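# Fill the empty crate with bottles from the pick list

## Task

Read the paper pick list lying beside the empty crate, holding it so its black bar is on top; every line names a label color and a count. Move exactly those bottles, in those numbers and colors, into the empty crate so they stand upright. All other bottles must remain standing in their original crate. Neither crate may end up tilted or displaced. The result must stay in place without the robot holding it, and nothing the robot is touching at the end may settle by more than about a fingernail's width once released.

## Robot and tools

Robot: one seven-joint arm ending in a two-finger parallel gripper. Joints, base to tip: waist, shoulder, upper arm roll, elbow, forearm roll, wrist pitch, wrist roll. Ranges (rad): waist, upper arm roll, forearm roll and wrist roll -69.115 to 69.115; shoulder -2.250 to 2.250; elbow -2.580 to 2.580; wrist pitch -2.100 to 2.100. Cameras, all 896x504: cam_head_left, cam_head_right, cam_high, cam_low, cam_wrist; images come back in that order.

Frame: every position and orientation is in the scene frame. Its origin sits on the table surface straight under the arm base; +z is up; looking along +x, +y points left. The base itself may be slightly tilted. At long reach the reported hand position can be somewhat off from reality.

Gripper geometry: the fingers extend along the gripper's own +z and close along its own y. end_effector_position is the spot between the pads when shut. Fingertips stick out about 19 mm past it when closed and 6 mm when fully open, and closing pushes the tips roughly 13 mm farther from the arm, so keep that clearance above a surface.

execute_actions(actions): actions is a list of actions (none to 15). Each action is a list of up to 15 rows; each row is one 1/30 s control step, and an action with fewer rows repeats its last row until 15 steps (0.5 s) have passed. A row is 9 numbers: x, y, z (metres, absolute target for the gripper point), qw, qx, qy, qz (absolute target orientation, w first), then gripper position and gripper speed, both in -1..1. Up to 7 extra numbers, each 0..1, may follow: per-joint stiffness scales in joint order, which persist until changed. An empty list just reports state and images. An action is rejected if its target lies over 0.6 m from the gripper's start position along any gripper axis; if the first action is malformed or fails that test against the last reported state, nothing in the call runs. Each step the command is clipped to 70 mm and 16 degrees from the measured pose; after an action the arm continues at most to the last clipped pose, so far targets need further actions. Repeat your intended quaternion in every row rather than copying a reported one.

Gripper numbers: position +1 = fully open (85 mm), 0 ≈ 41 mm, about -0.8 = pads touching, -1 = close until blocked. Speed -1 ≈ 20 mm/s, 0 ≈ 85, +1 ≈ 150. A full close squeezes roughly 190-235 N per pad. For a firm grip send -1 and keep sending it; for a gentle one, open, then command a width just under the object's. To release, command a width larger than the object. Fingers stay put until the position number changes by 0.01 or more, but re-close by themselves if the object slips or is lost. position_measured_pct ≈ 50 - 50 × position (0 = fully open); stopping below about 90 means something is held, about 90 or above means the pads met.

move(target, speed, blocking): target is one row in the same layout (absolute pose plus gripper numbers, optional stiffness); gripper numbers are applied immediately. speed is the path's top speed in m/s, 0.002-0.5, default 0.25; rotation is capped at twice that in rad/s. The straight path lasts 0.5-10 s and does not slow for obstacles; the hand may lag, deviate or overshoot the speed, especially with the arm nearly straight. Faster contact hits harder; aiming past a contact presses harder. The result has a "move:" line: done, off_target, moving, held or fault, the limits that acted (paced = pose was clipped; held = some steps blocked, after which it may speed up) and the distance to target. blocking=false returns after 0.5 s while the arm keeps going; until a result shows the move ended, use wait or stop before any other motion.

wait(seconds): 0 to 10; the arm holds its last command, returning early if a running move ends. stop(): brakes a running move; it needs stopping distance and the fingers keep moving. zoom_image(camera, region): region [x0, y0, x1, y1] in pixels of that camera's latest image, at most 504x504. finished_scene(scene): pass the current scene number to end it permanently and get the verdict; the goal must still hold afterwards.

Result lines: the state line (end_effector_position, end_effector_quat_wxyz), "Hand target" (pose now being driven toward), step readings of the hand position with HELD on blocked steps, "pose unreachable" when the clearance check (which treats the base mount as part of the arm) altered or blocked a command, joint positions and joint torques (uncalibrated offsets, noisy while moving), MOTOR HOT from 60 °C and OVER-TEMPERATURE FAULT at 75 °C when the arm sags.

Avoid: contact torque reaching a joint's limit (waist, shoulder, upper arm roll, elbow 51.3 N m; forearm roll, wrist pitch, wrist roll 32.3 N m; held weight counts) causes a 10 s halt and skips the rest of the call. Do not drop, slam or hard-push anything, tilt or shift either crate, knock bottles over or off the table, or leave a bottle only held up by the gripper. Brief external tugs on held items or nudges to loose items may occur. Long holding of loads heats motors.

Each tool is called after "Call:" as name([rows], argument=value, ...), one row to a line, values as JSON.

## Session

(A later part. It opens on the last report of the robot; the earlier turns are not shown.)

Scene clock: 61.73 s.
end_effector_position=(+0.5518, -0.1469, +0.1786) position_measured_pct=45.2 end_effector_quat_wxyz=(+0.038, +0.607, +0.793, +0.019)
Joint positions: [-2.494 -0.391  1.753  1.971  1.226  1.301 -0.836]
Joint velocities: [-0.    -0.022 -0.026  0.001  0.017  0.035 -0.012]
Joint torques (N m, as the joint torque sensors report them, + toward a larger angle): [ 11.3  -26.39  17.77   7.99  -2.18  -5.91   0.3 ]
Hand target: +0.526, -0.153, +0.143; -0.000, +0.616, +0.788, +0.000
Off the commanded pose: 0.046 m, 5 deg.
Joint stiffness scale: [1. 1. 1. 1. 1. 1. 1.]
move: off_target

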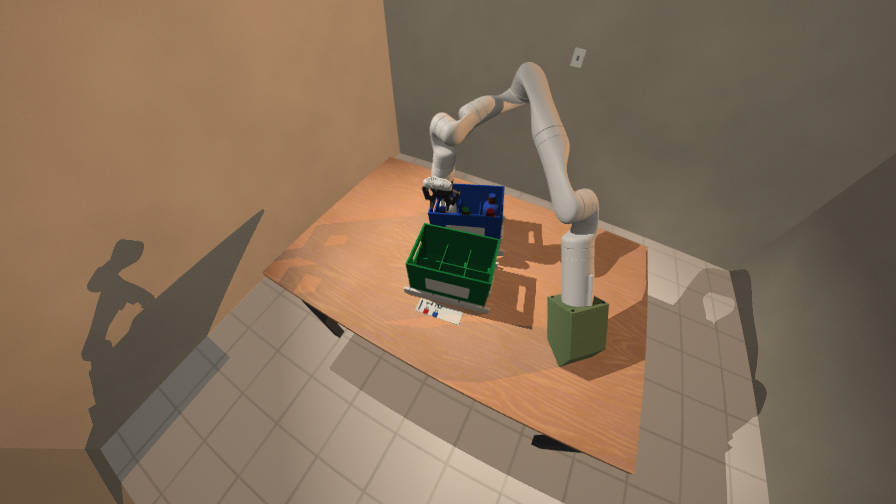

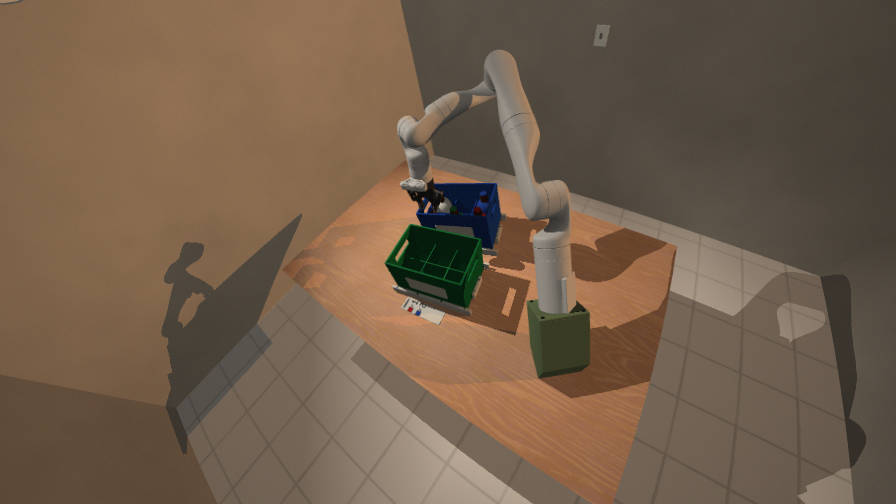

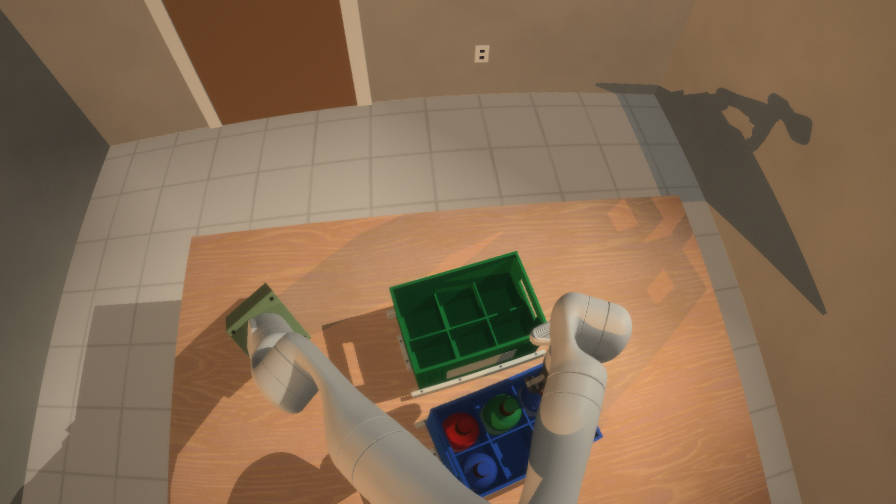

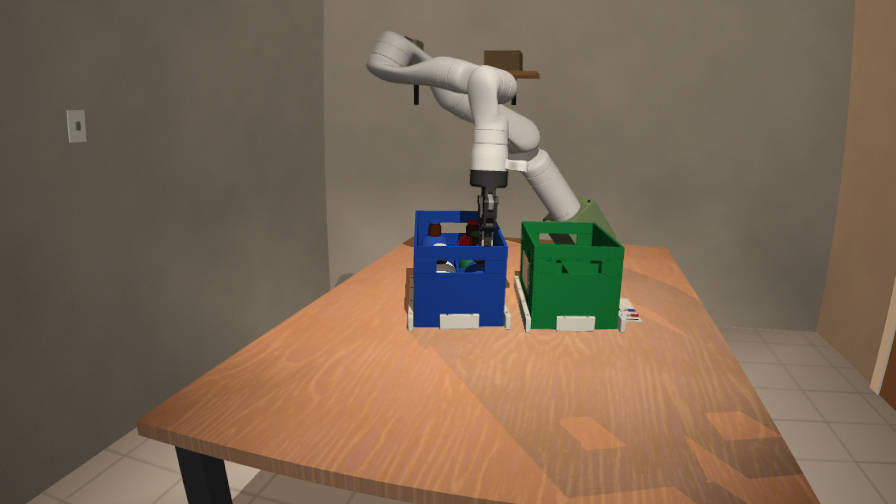

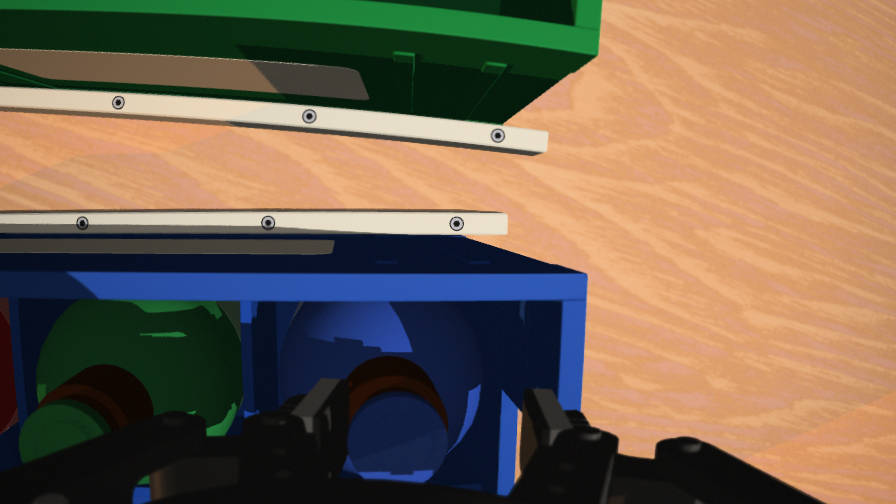

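Call:
move(target=[0.535,-0.151,0.23,0,0.616,0.788,0,0,0], speed=0.08)

Call:
move(target=[0.528,-0.153,0.215,0,0.87,0.49,0,0,0])

Call:
move(target=[0.528,-0.153,0.185,0,0.87,0.49,0,0,0], speed=0.04)

Scene clock: 71.03 s.
end_effector_position=(+0.5348, -0.1486, +0.2286) position_measured_pct=49.6 end_effector_quat_wxyz=(+0.000, +0.617, +0.787, +0.002)
Joint positions: [-2.425 -0.308  1.637  1.89   1.032  1.393 -0.744]
Joint velocities: [ 0.007  0.001 -0.004 -0.     0.001  0.003  0.   ]
Joint torques (N m, as the joint torque sensors report them, + toward a larger angle): [-5.97 15.95 -6.77 -3.91 -0.3   0.16  0.2 ]
Hand target: +0.535, -0.151, +0.230; -0.000, +0.616, +0.788, -0.000
Off the commanded pose: 0.003 m, 0 deg.
Joint stiffness scale: [1. 1. 1. 1. 1. 1. 1.]
move: done

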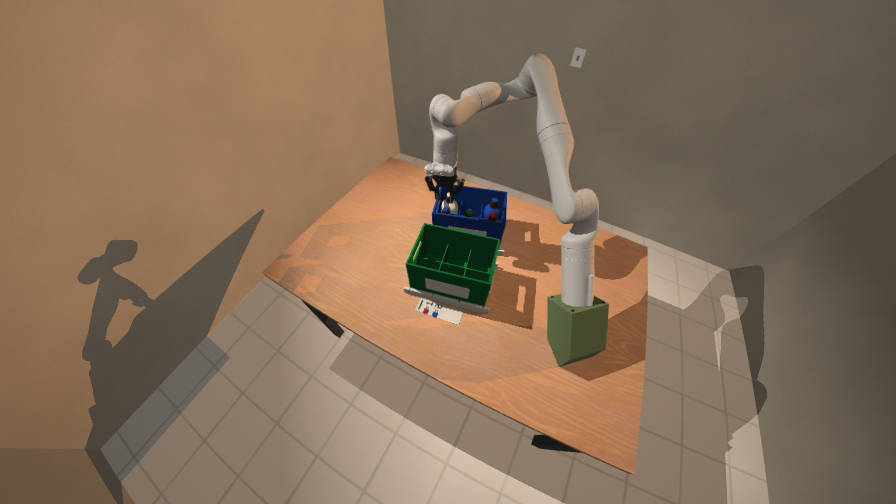

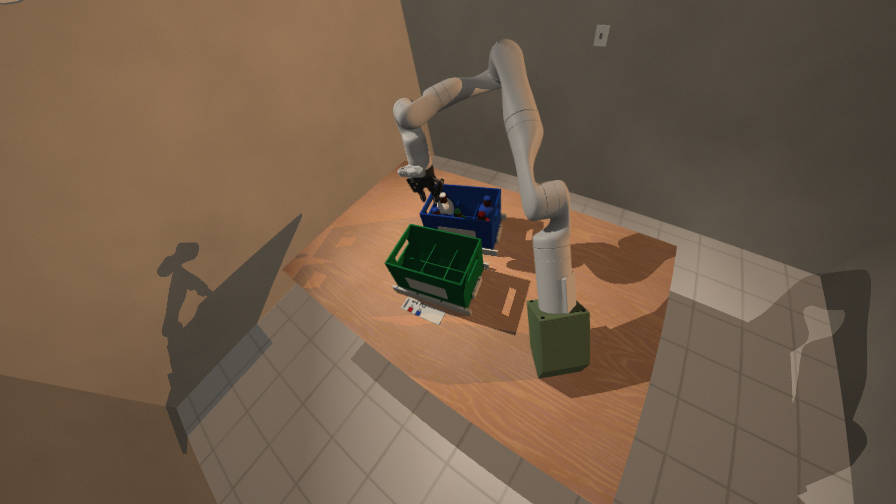

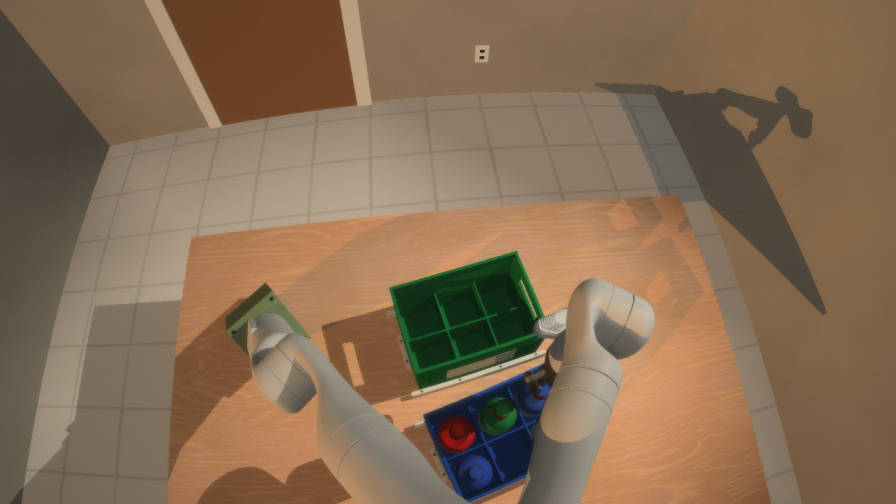

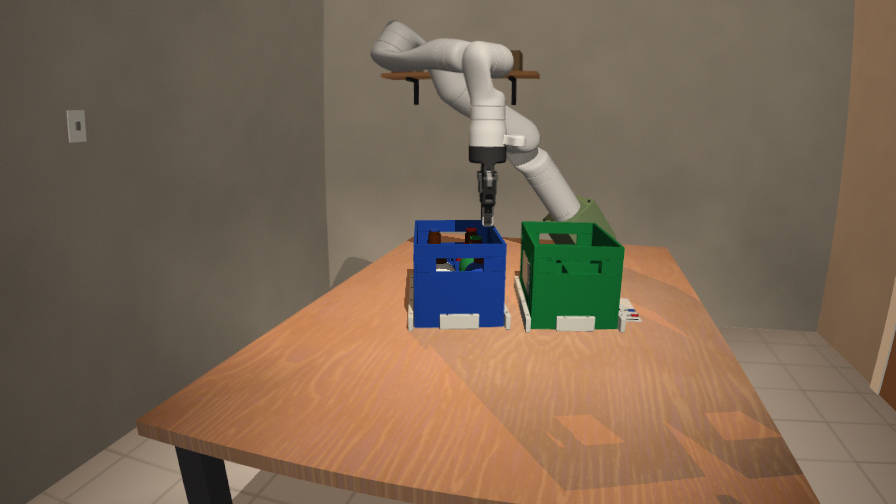

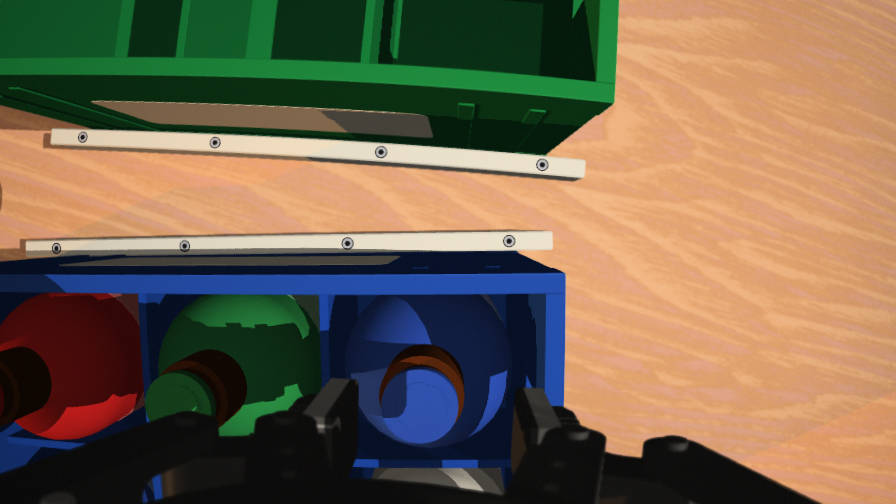

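Scene clock: 73.00 s.
end_effector_position=(+0.5292, -0.1556, +0.2146) position_measured_pct=49.6 end_effector_quat_wxyz=(+0.001, +0.870, +0.493, -0.001)
Joint positions: [-2.426 -0.262  1.73   1.92   1.01   1.3   -1.491]
Joint velocities: [ 0.     0.    -0.002  0.001  0.    -0.    -0.005]
Joint torques (N m, as the joint torque sensors report them, + toward a larger angle): [-5.84 15.89 -6.41 -3.91 -0.25  0.12  0.21]
Hand target: +0.528, -0.153, +0.215; +0.000, +0.871, +0.491, +0.000
Off the commanded pose: 0.003 m, 0 deg.
Joint stiffness scale: [1. 1. 1. 1. 1. 1. 1.]
move: done

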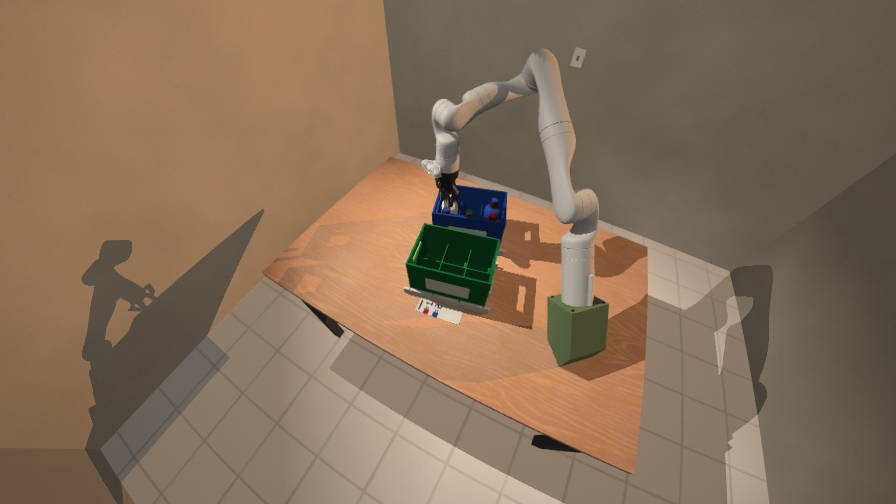

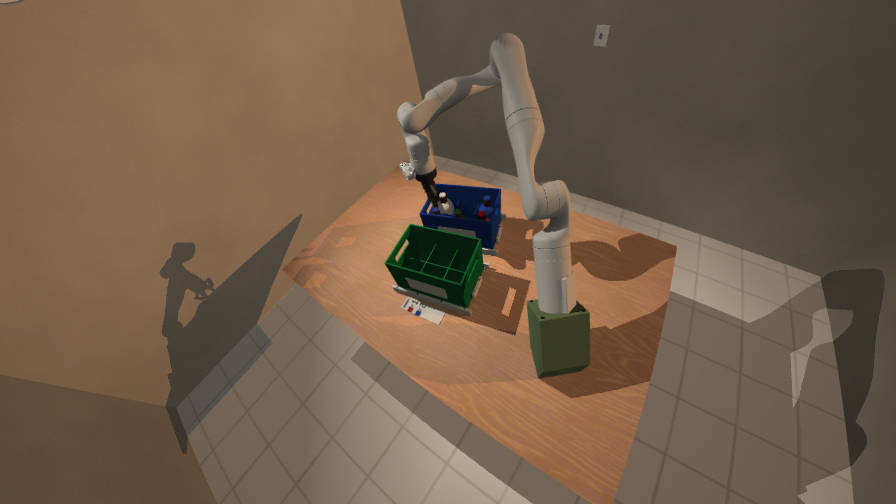

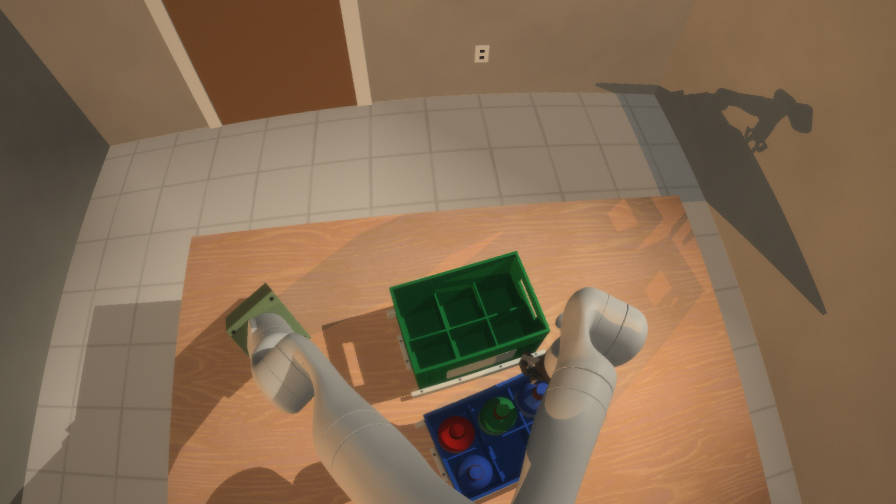

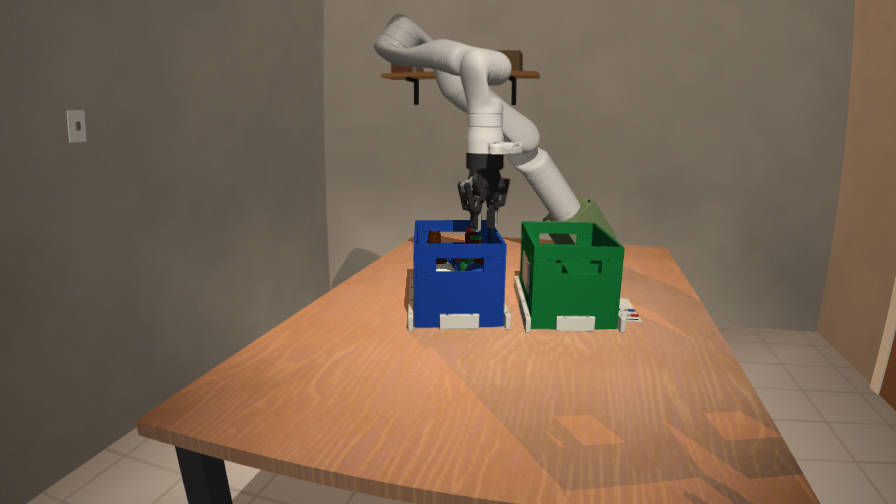

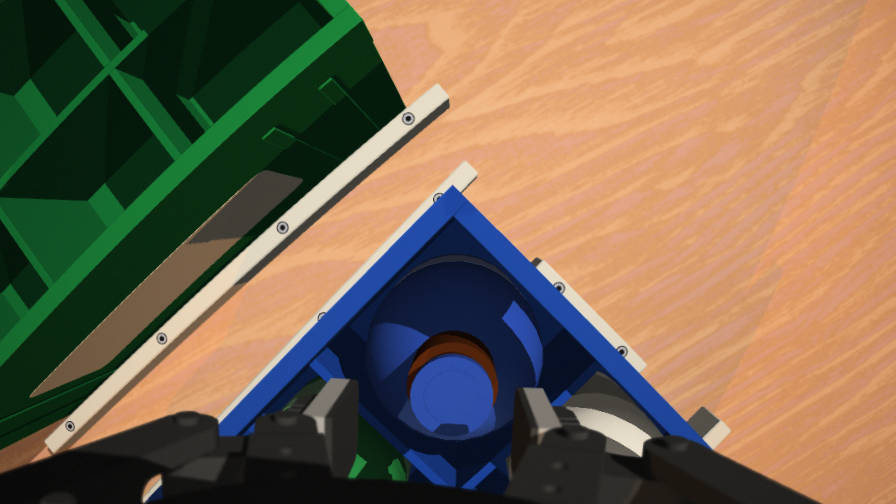

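Scene clock: 74.07 s.
end_effector_position=(+0.5283, -0.1555, +0.1864) position_measured_pct=49.6 end_effector_quat_wxyz=(+0.001, +0.870, +0.492, -0.002)
Joint positions: [-2.459 -0.321  1.781  1.951  1.083  1.277 -1.54 ]
Joint velocities: [-0.004 -0.007 -0.     0.     0.001 -0.    -0.001]
Joint torques (N m, as the joint torque sensors report them, + toward a larger angle): [-5.98 16.36 -6.61 -3.45 -0.21  0.08  0.19]
Hand target: +0.528, -0.153, +0.185; -0.000, +0.871, +0.491, +0.000
Off the commanded pose: 0.003 m, 0 deg.
Joint stiffness scale: [1. 1. 1. 1. 1. 1. 1.]
move: done

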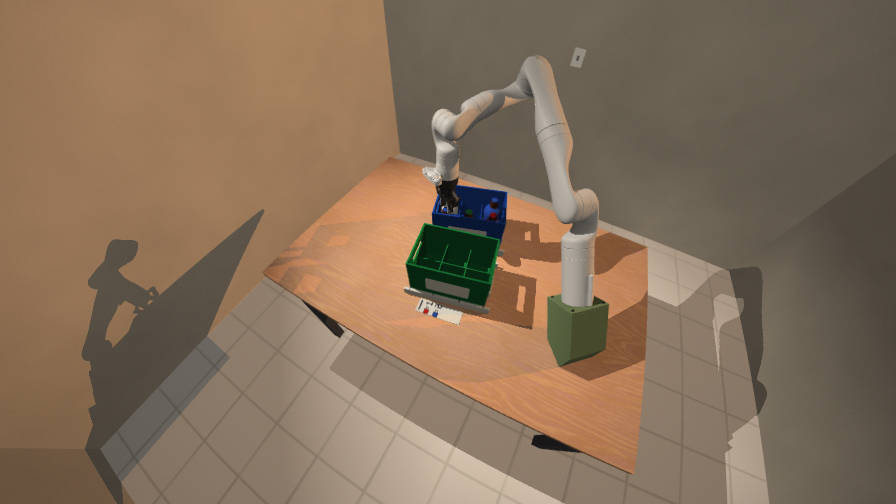

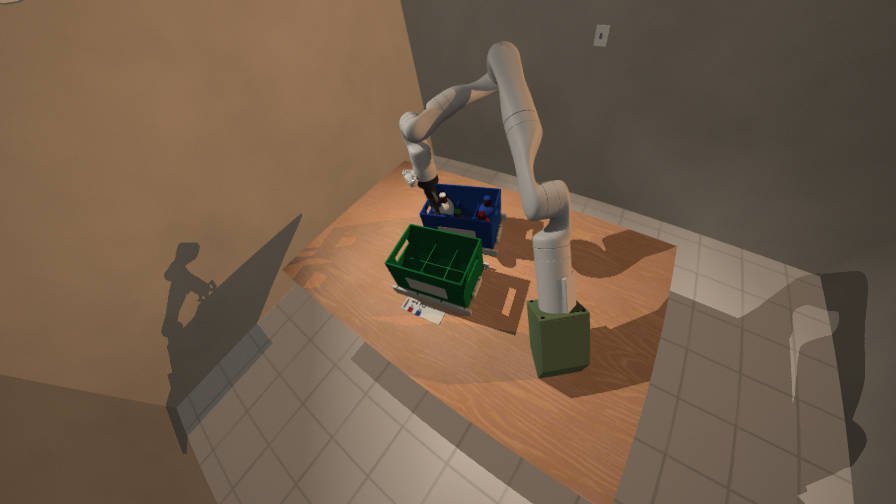

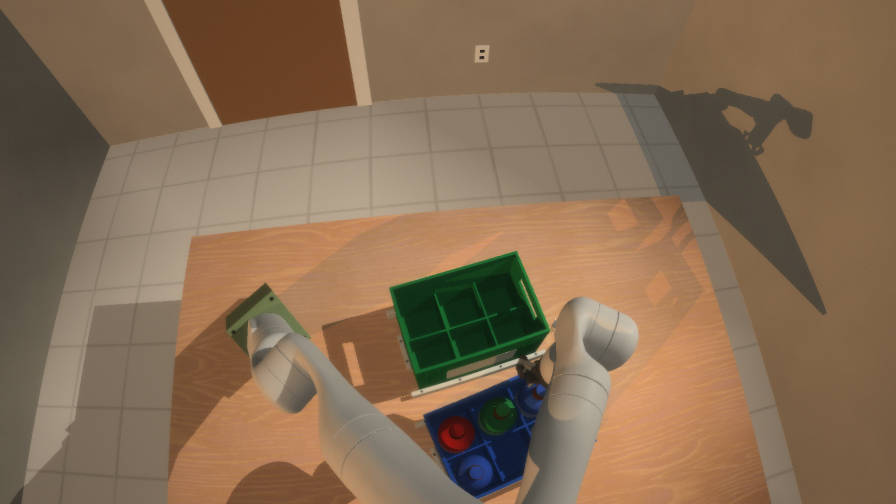

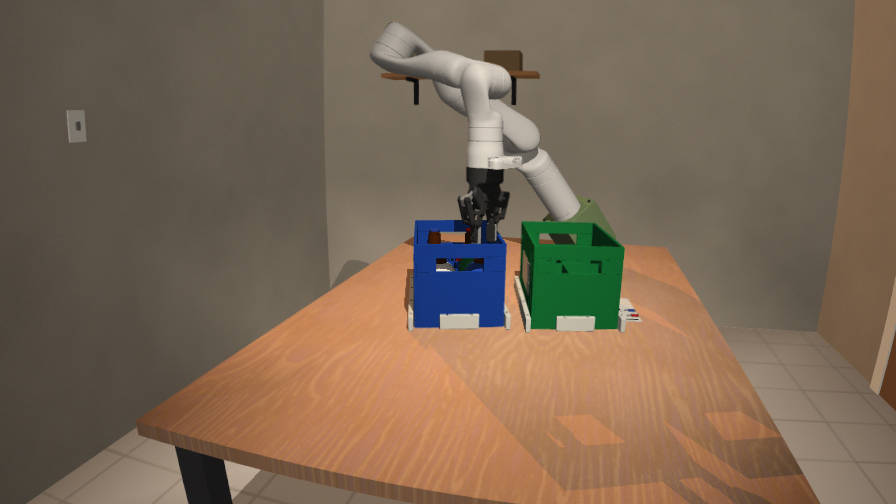

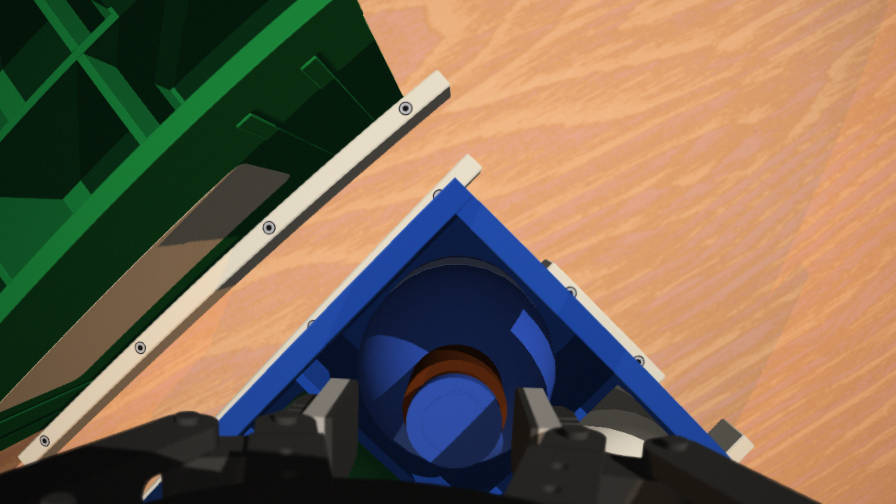

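Call:
move(target=[0.532,-0.155,0.162,0,0.87,0.49,0,0,0], speed=0.03)

Scene clock: 81.67 s.
end_effector_position=(+0.5323, -0.1577, +0.1634) position_measured_pct=49.6 end_effector_quat_wxyz=(+0.001, +0.871, +0.492, -0.002)
Joint positions: [-2.478 -0.375  1.821  1.957  1.145  1.266 -1.563]
Joint velocities: [-0.002 -0.008  0.002 -0.     0.002  0.    -0.002]
Joint torques (N m, as the joint torque sensors report them, + toward a larger angle): [-6.18 16.9  -6.76 -2.96 -0.28  0.1   0.2 ]
Hand target: +0.532, -0.155, +0.162; -0.000, +0.871, +0.491, -0.000
Off the commanded pose: 0.003 m, 0 deg.
Joint stiffness scale: [1. 1. 1. 1. 1. 1. 1.]
move: done

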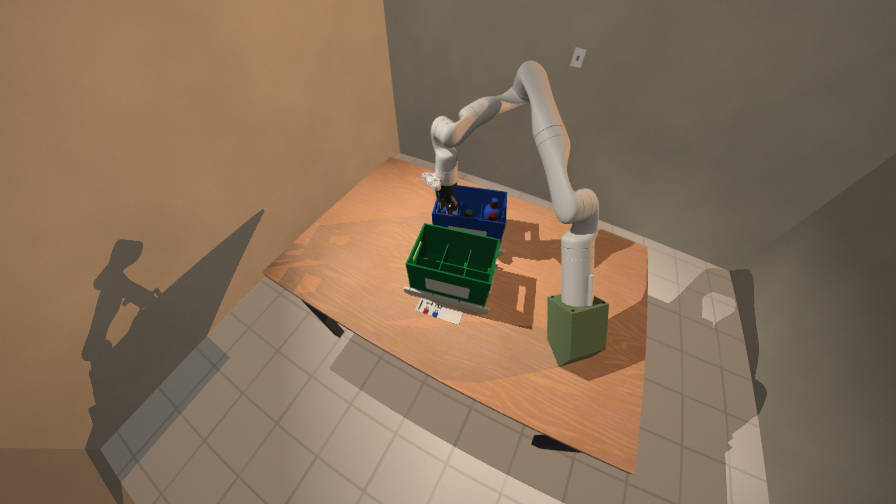

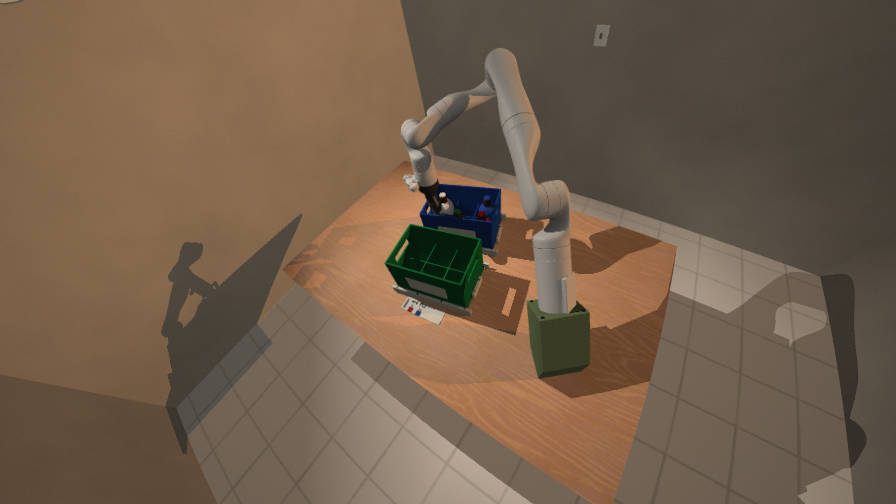

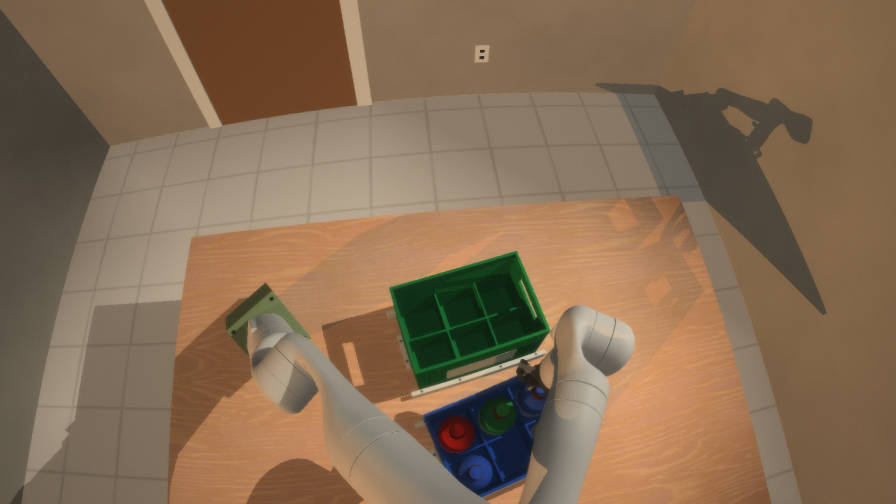

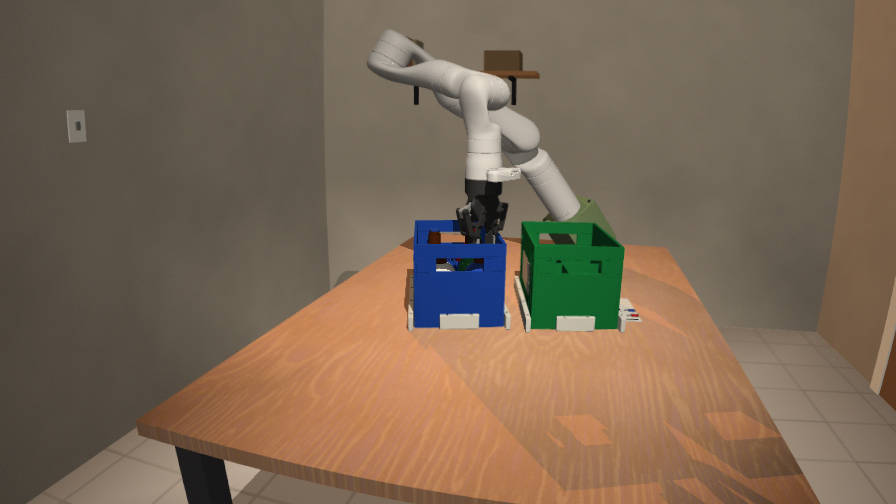

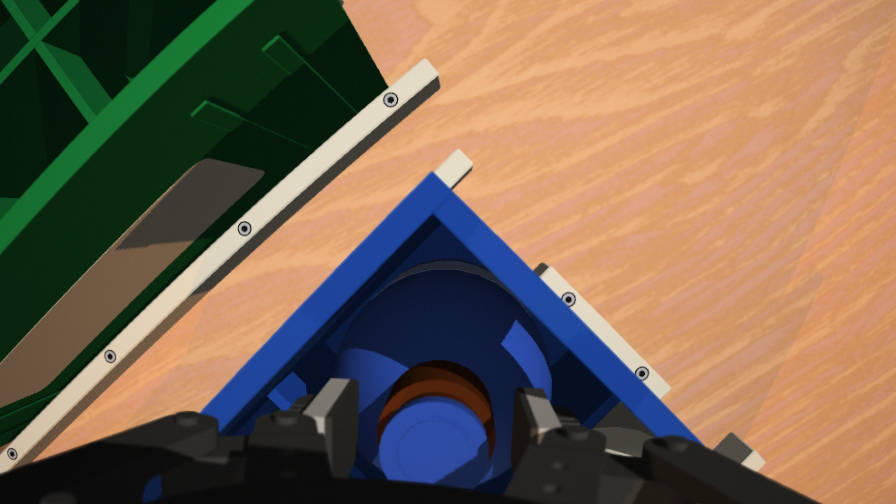

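Call:
move(target=[0.532,-0.155,0.138,0,0.87,0.49,0,0,0], speed=0.03)

Call:
move(target=[0.532,-0.155,0.138,0,0.87,0.49,0,-1,0])

Scene clock: 89.27 s.
end_effector_position=(+0.5352, -0.1580, +0.1476) position_measured_pct=49.6 end_effector_quat_wxyz=(+0.007, +0.870, +0.493, +0.001)
Joint positions: [-2.494 -0.412  1.846  1.971  1.205  1.259 -1.596]
Joint velocities: [-0.003 -0.002  0.     0.     0.004  0.005 -0.003]
Joint torques (N m, as the joint torque sensors report them, + toward a larger angle): [-3.52  2.93 -1.23 -1.42  1.16 -4.46 -0.22]
Hand target: +0.532, -0.155, +0.138; -0.000, +0.871, +0.491, -0.000
Off the commanded pose: 0.011 m, 1 deg.
Joint stiffness scale: [1. 1. 1. 1. 1. 1. 1.]
move: off_target

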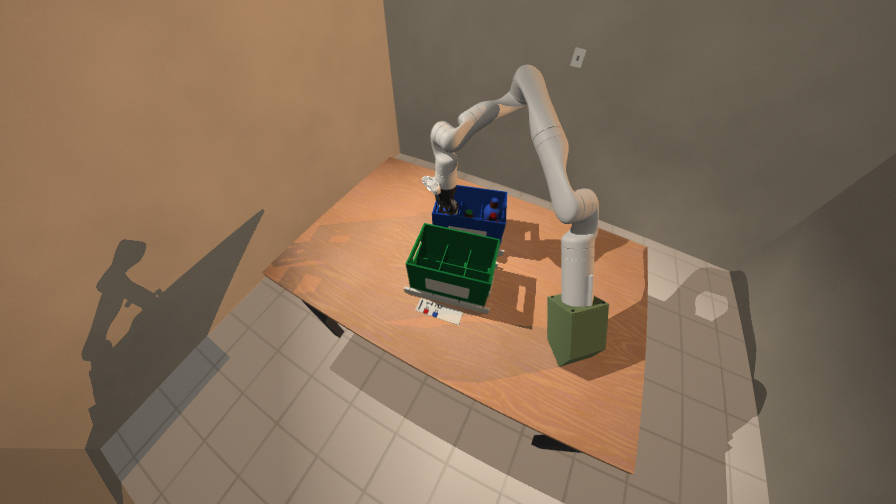

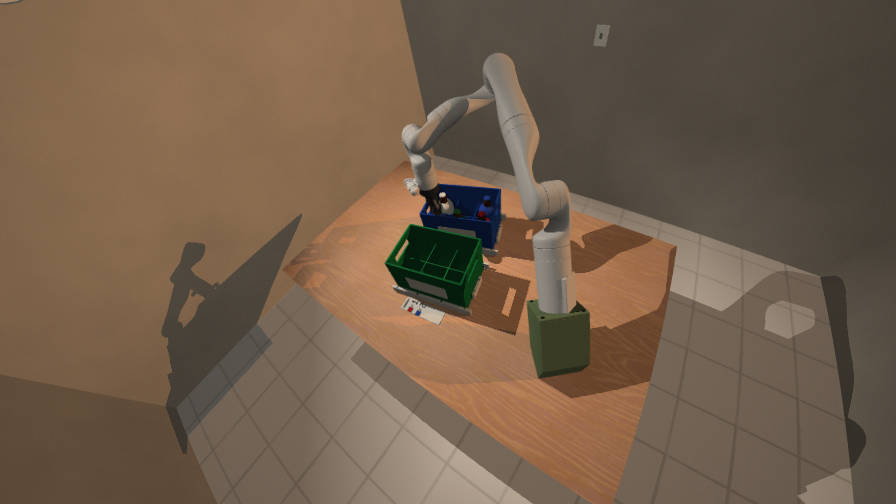

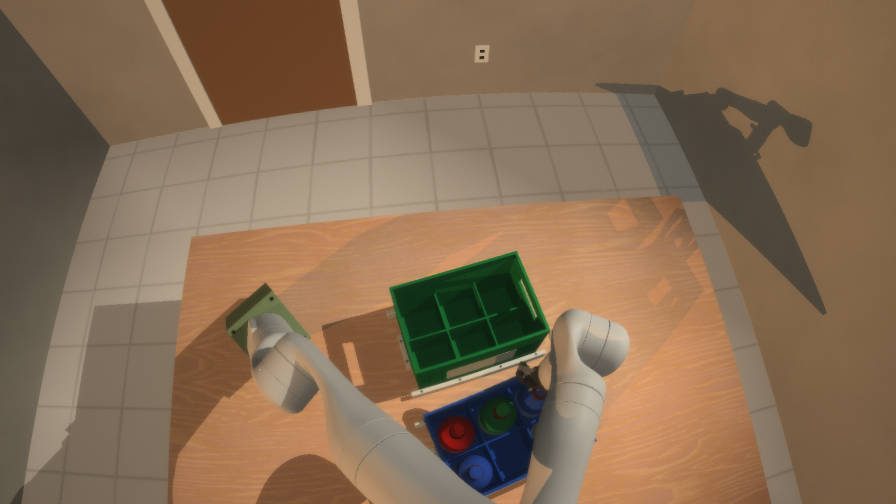

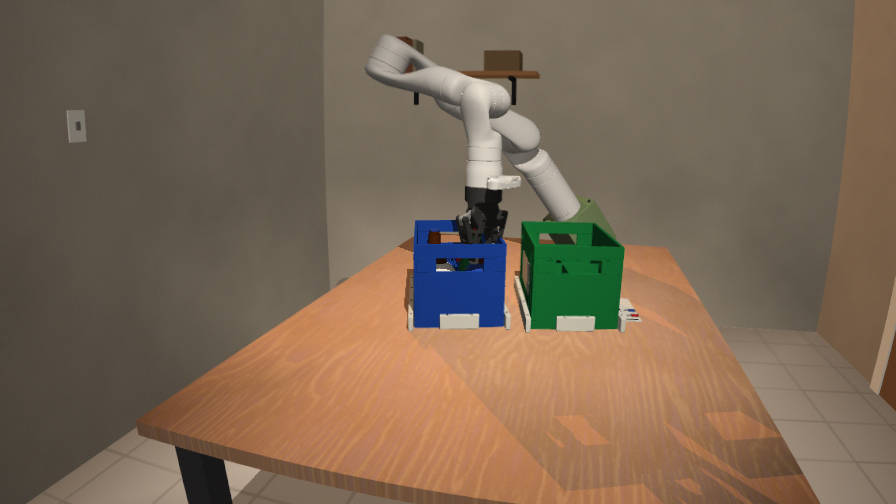

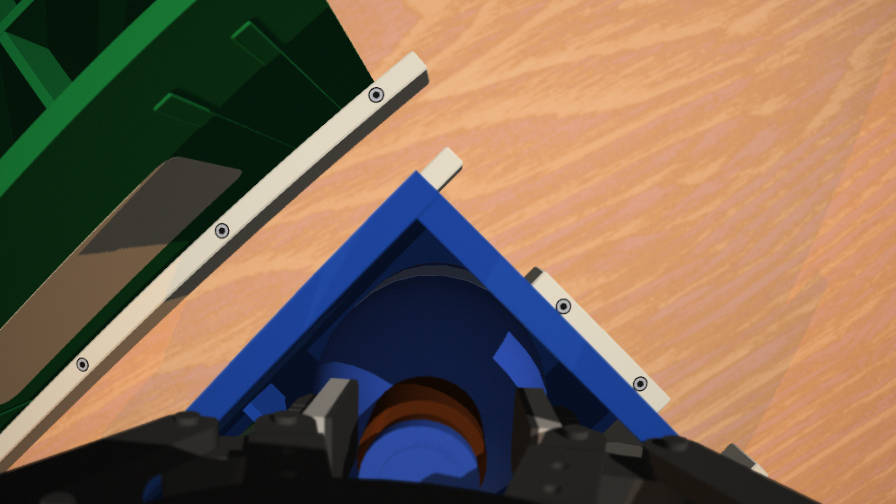

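Scene clock: 89.97 s.
end_effector_position=(+0.5361, -0.1564, +0.1490) position_measured_pct=63.9 end_effector_quat_wxyz=(+0.008, +0.869, +0.494, +0.003)
Joint positions: [-2.497 -0.412  1.843  1.971  1.206  1.261 -1.598]
Joint velocities: [-0.     0.    -0.     0.     0.002  0.    -0.   ]
Joint torques (N m, as the joint torque sensors report them, + toward a larger angle): [-0.93  1.77  0.63 -0.76  0.94 -3.87  0.08]
Hand target: +0.532, -0.155, +0.138; -0.000, +0.871, +0.491, -0.000
Off the commanded pose: 0.012 m, 1 deg.
Joint stiffness scale: [1. 1. 1. 1. 1. 1. 1.]
move: off_target

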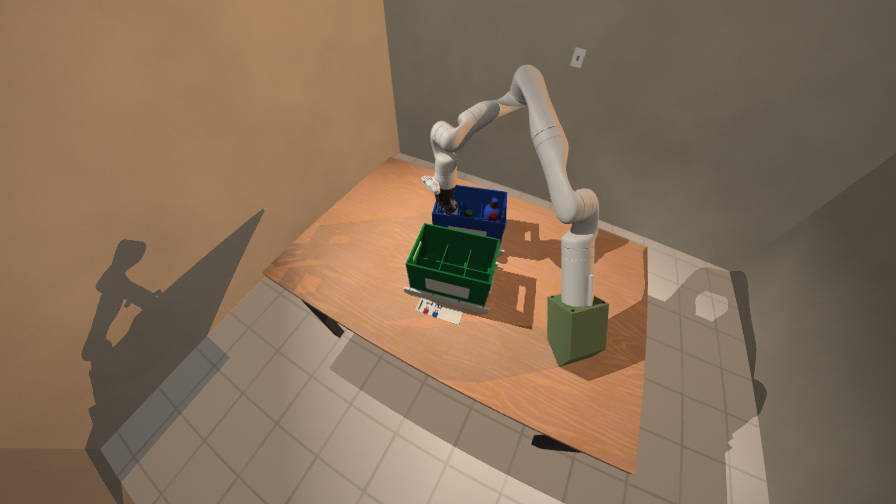

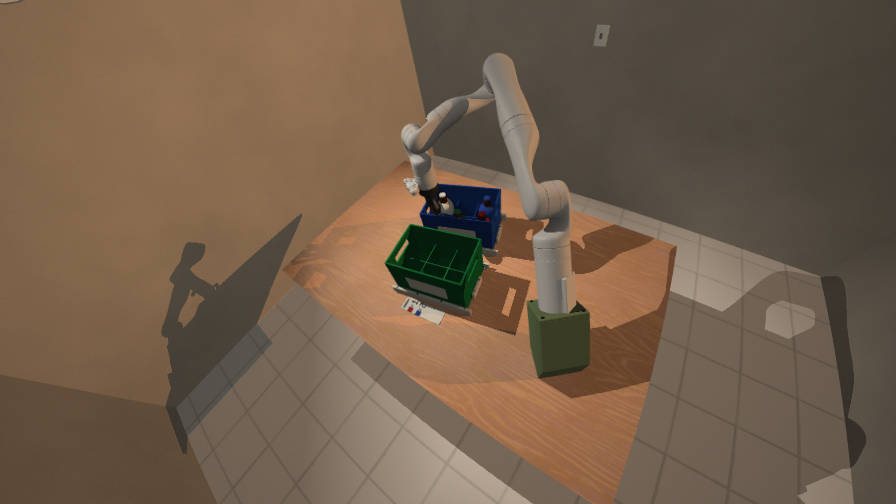

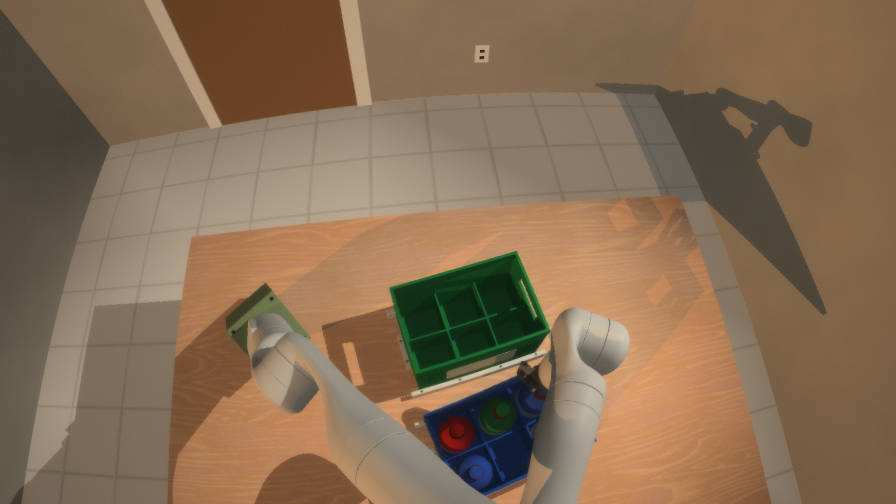

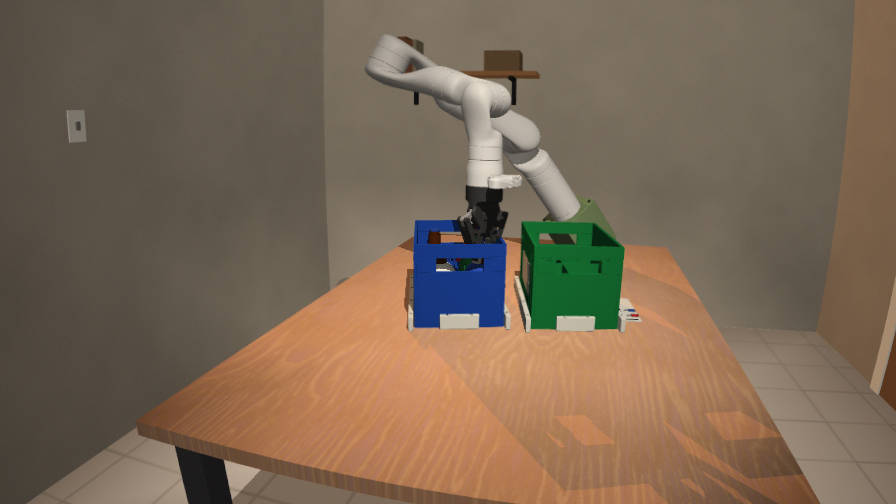

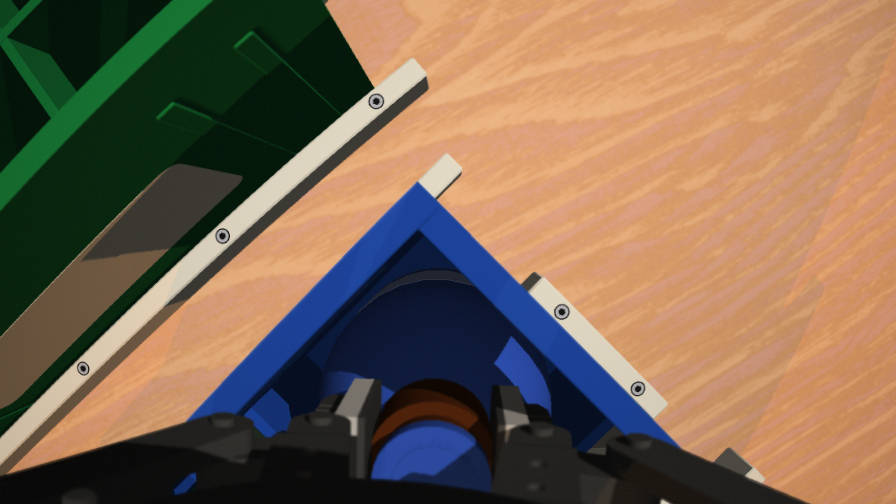

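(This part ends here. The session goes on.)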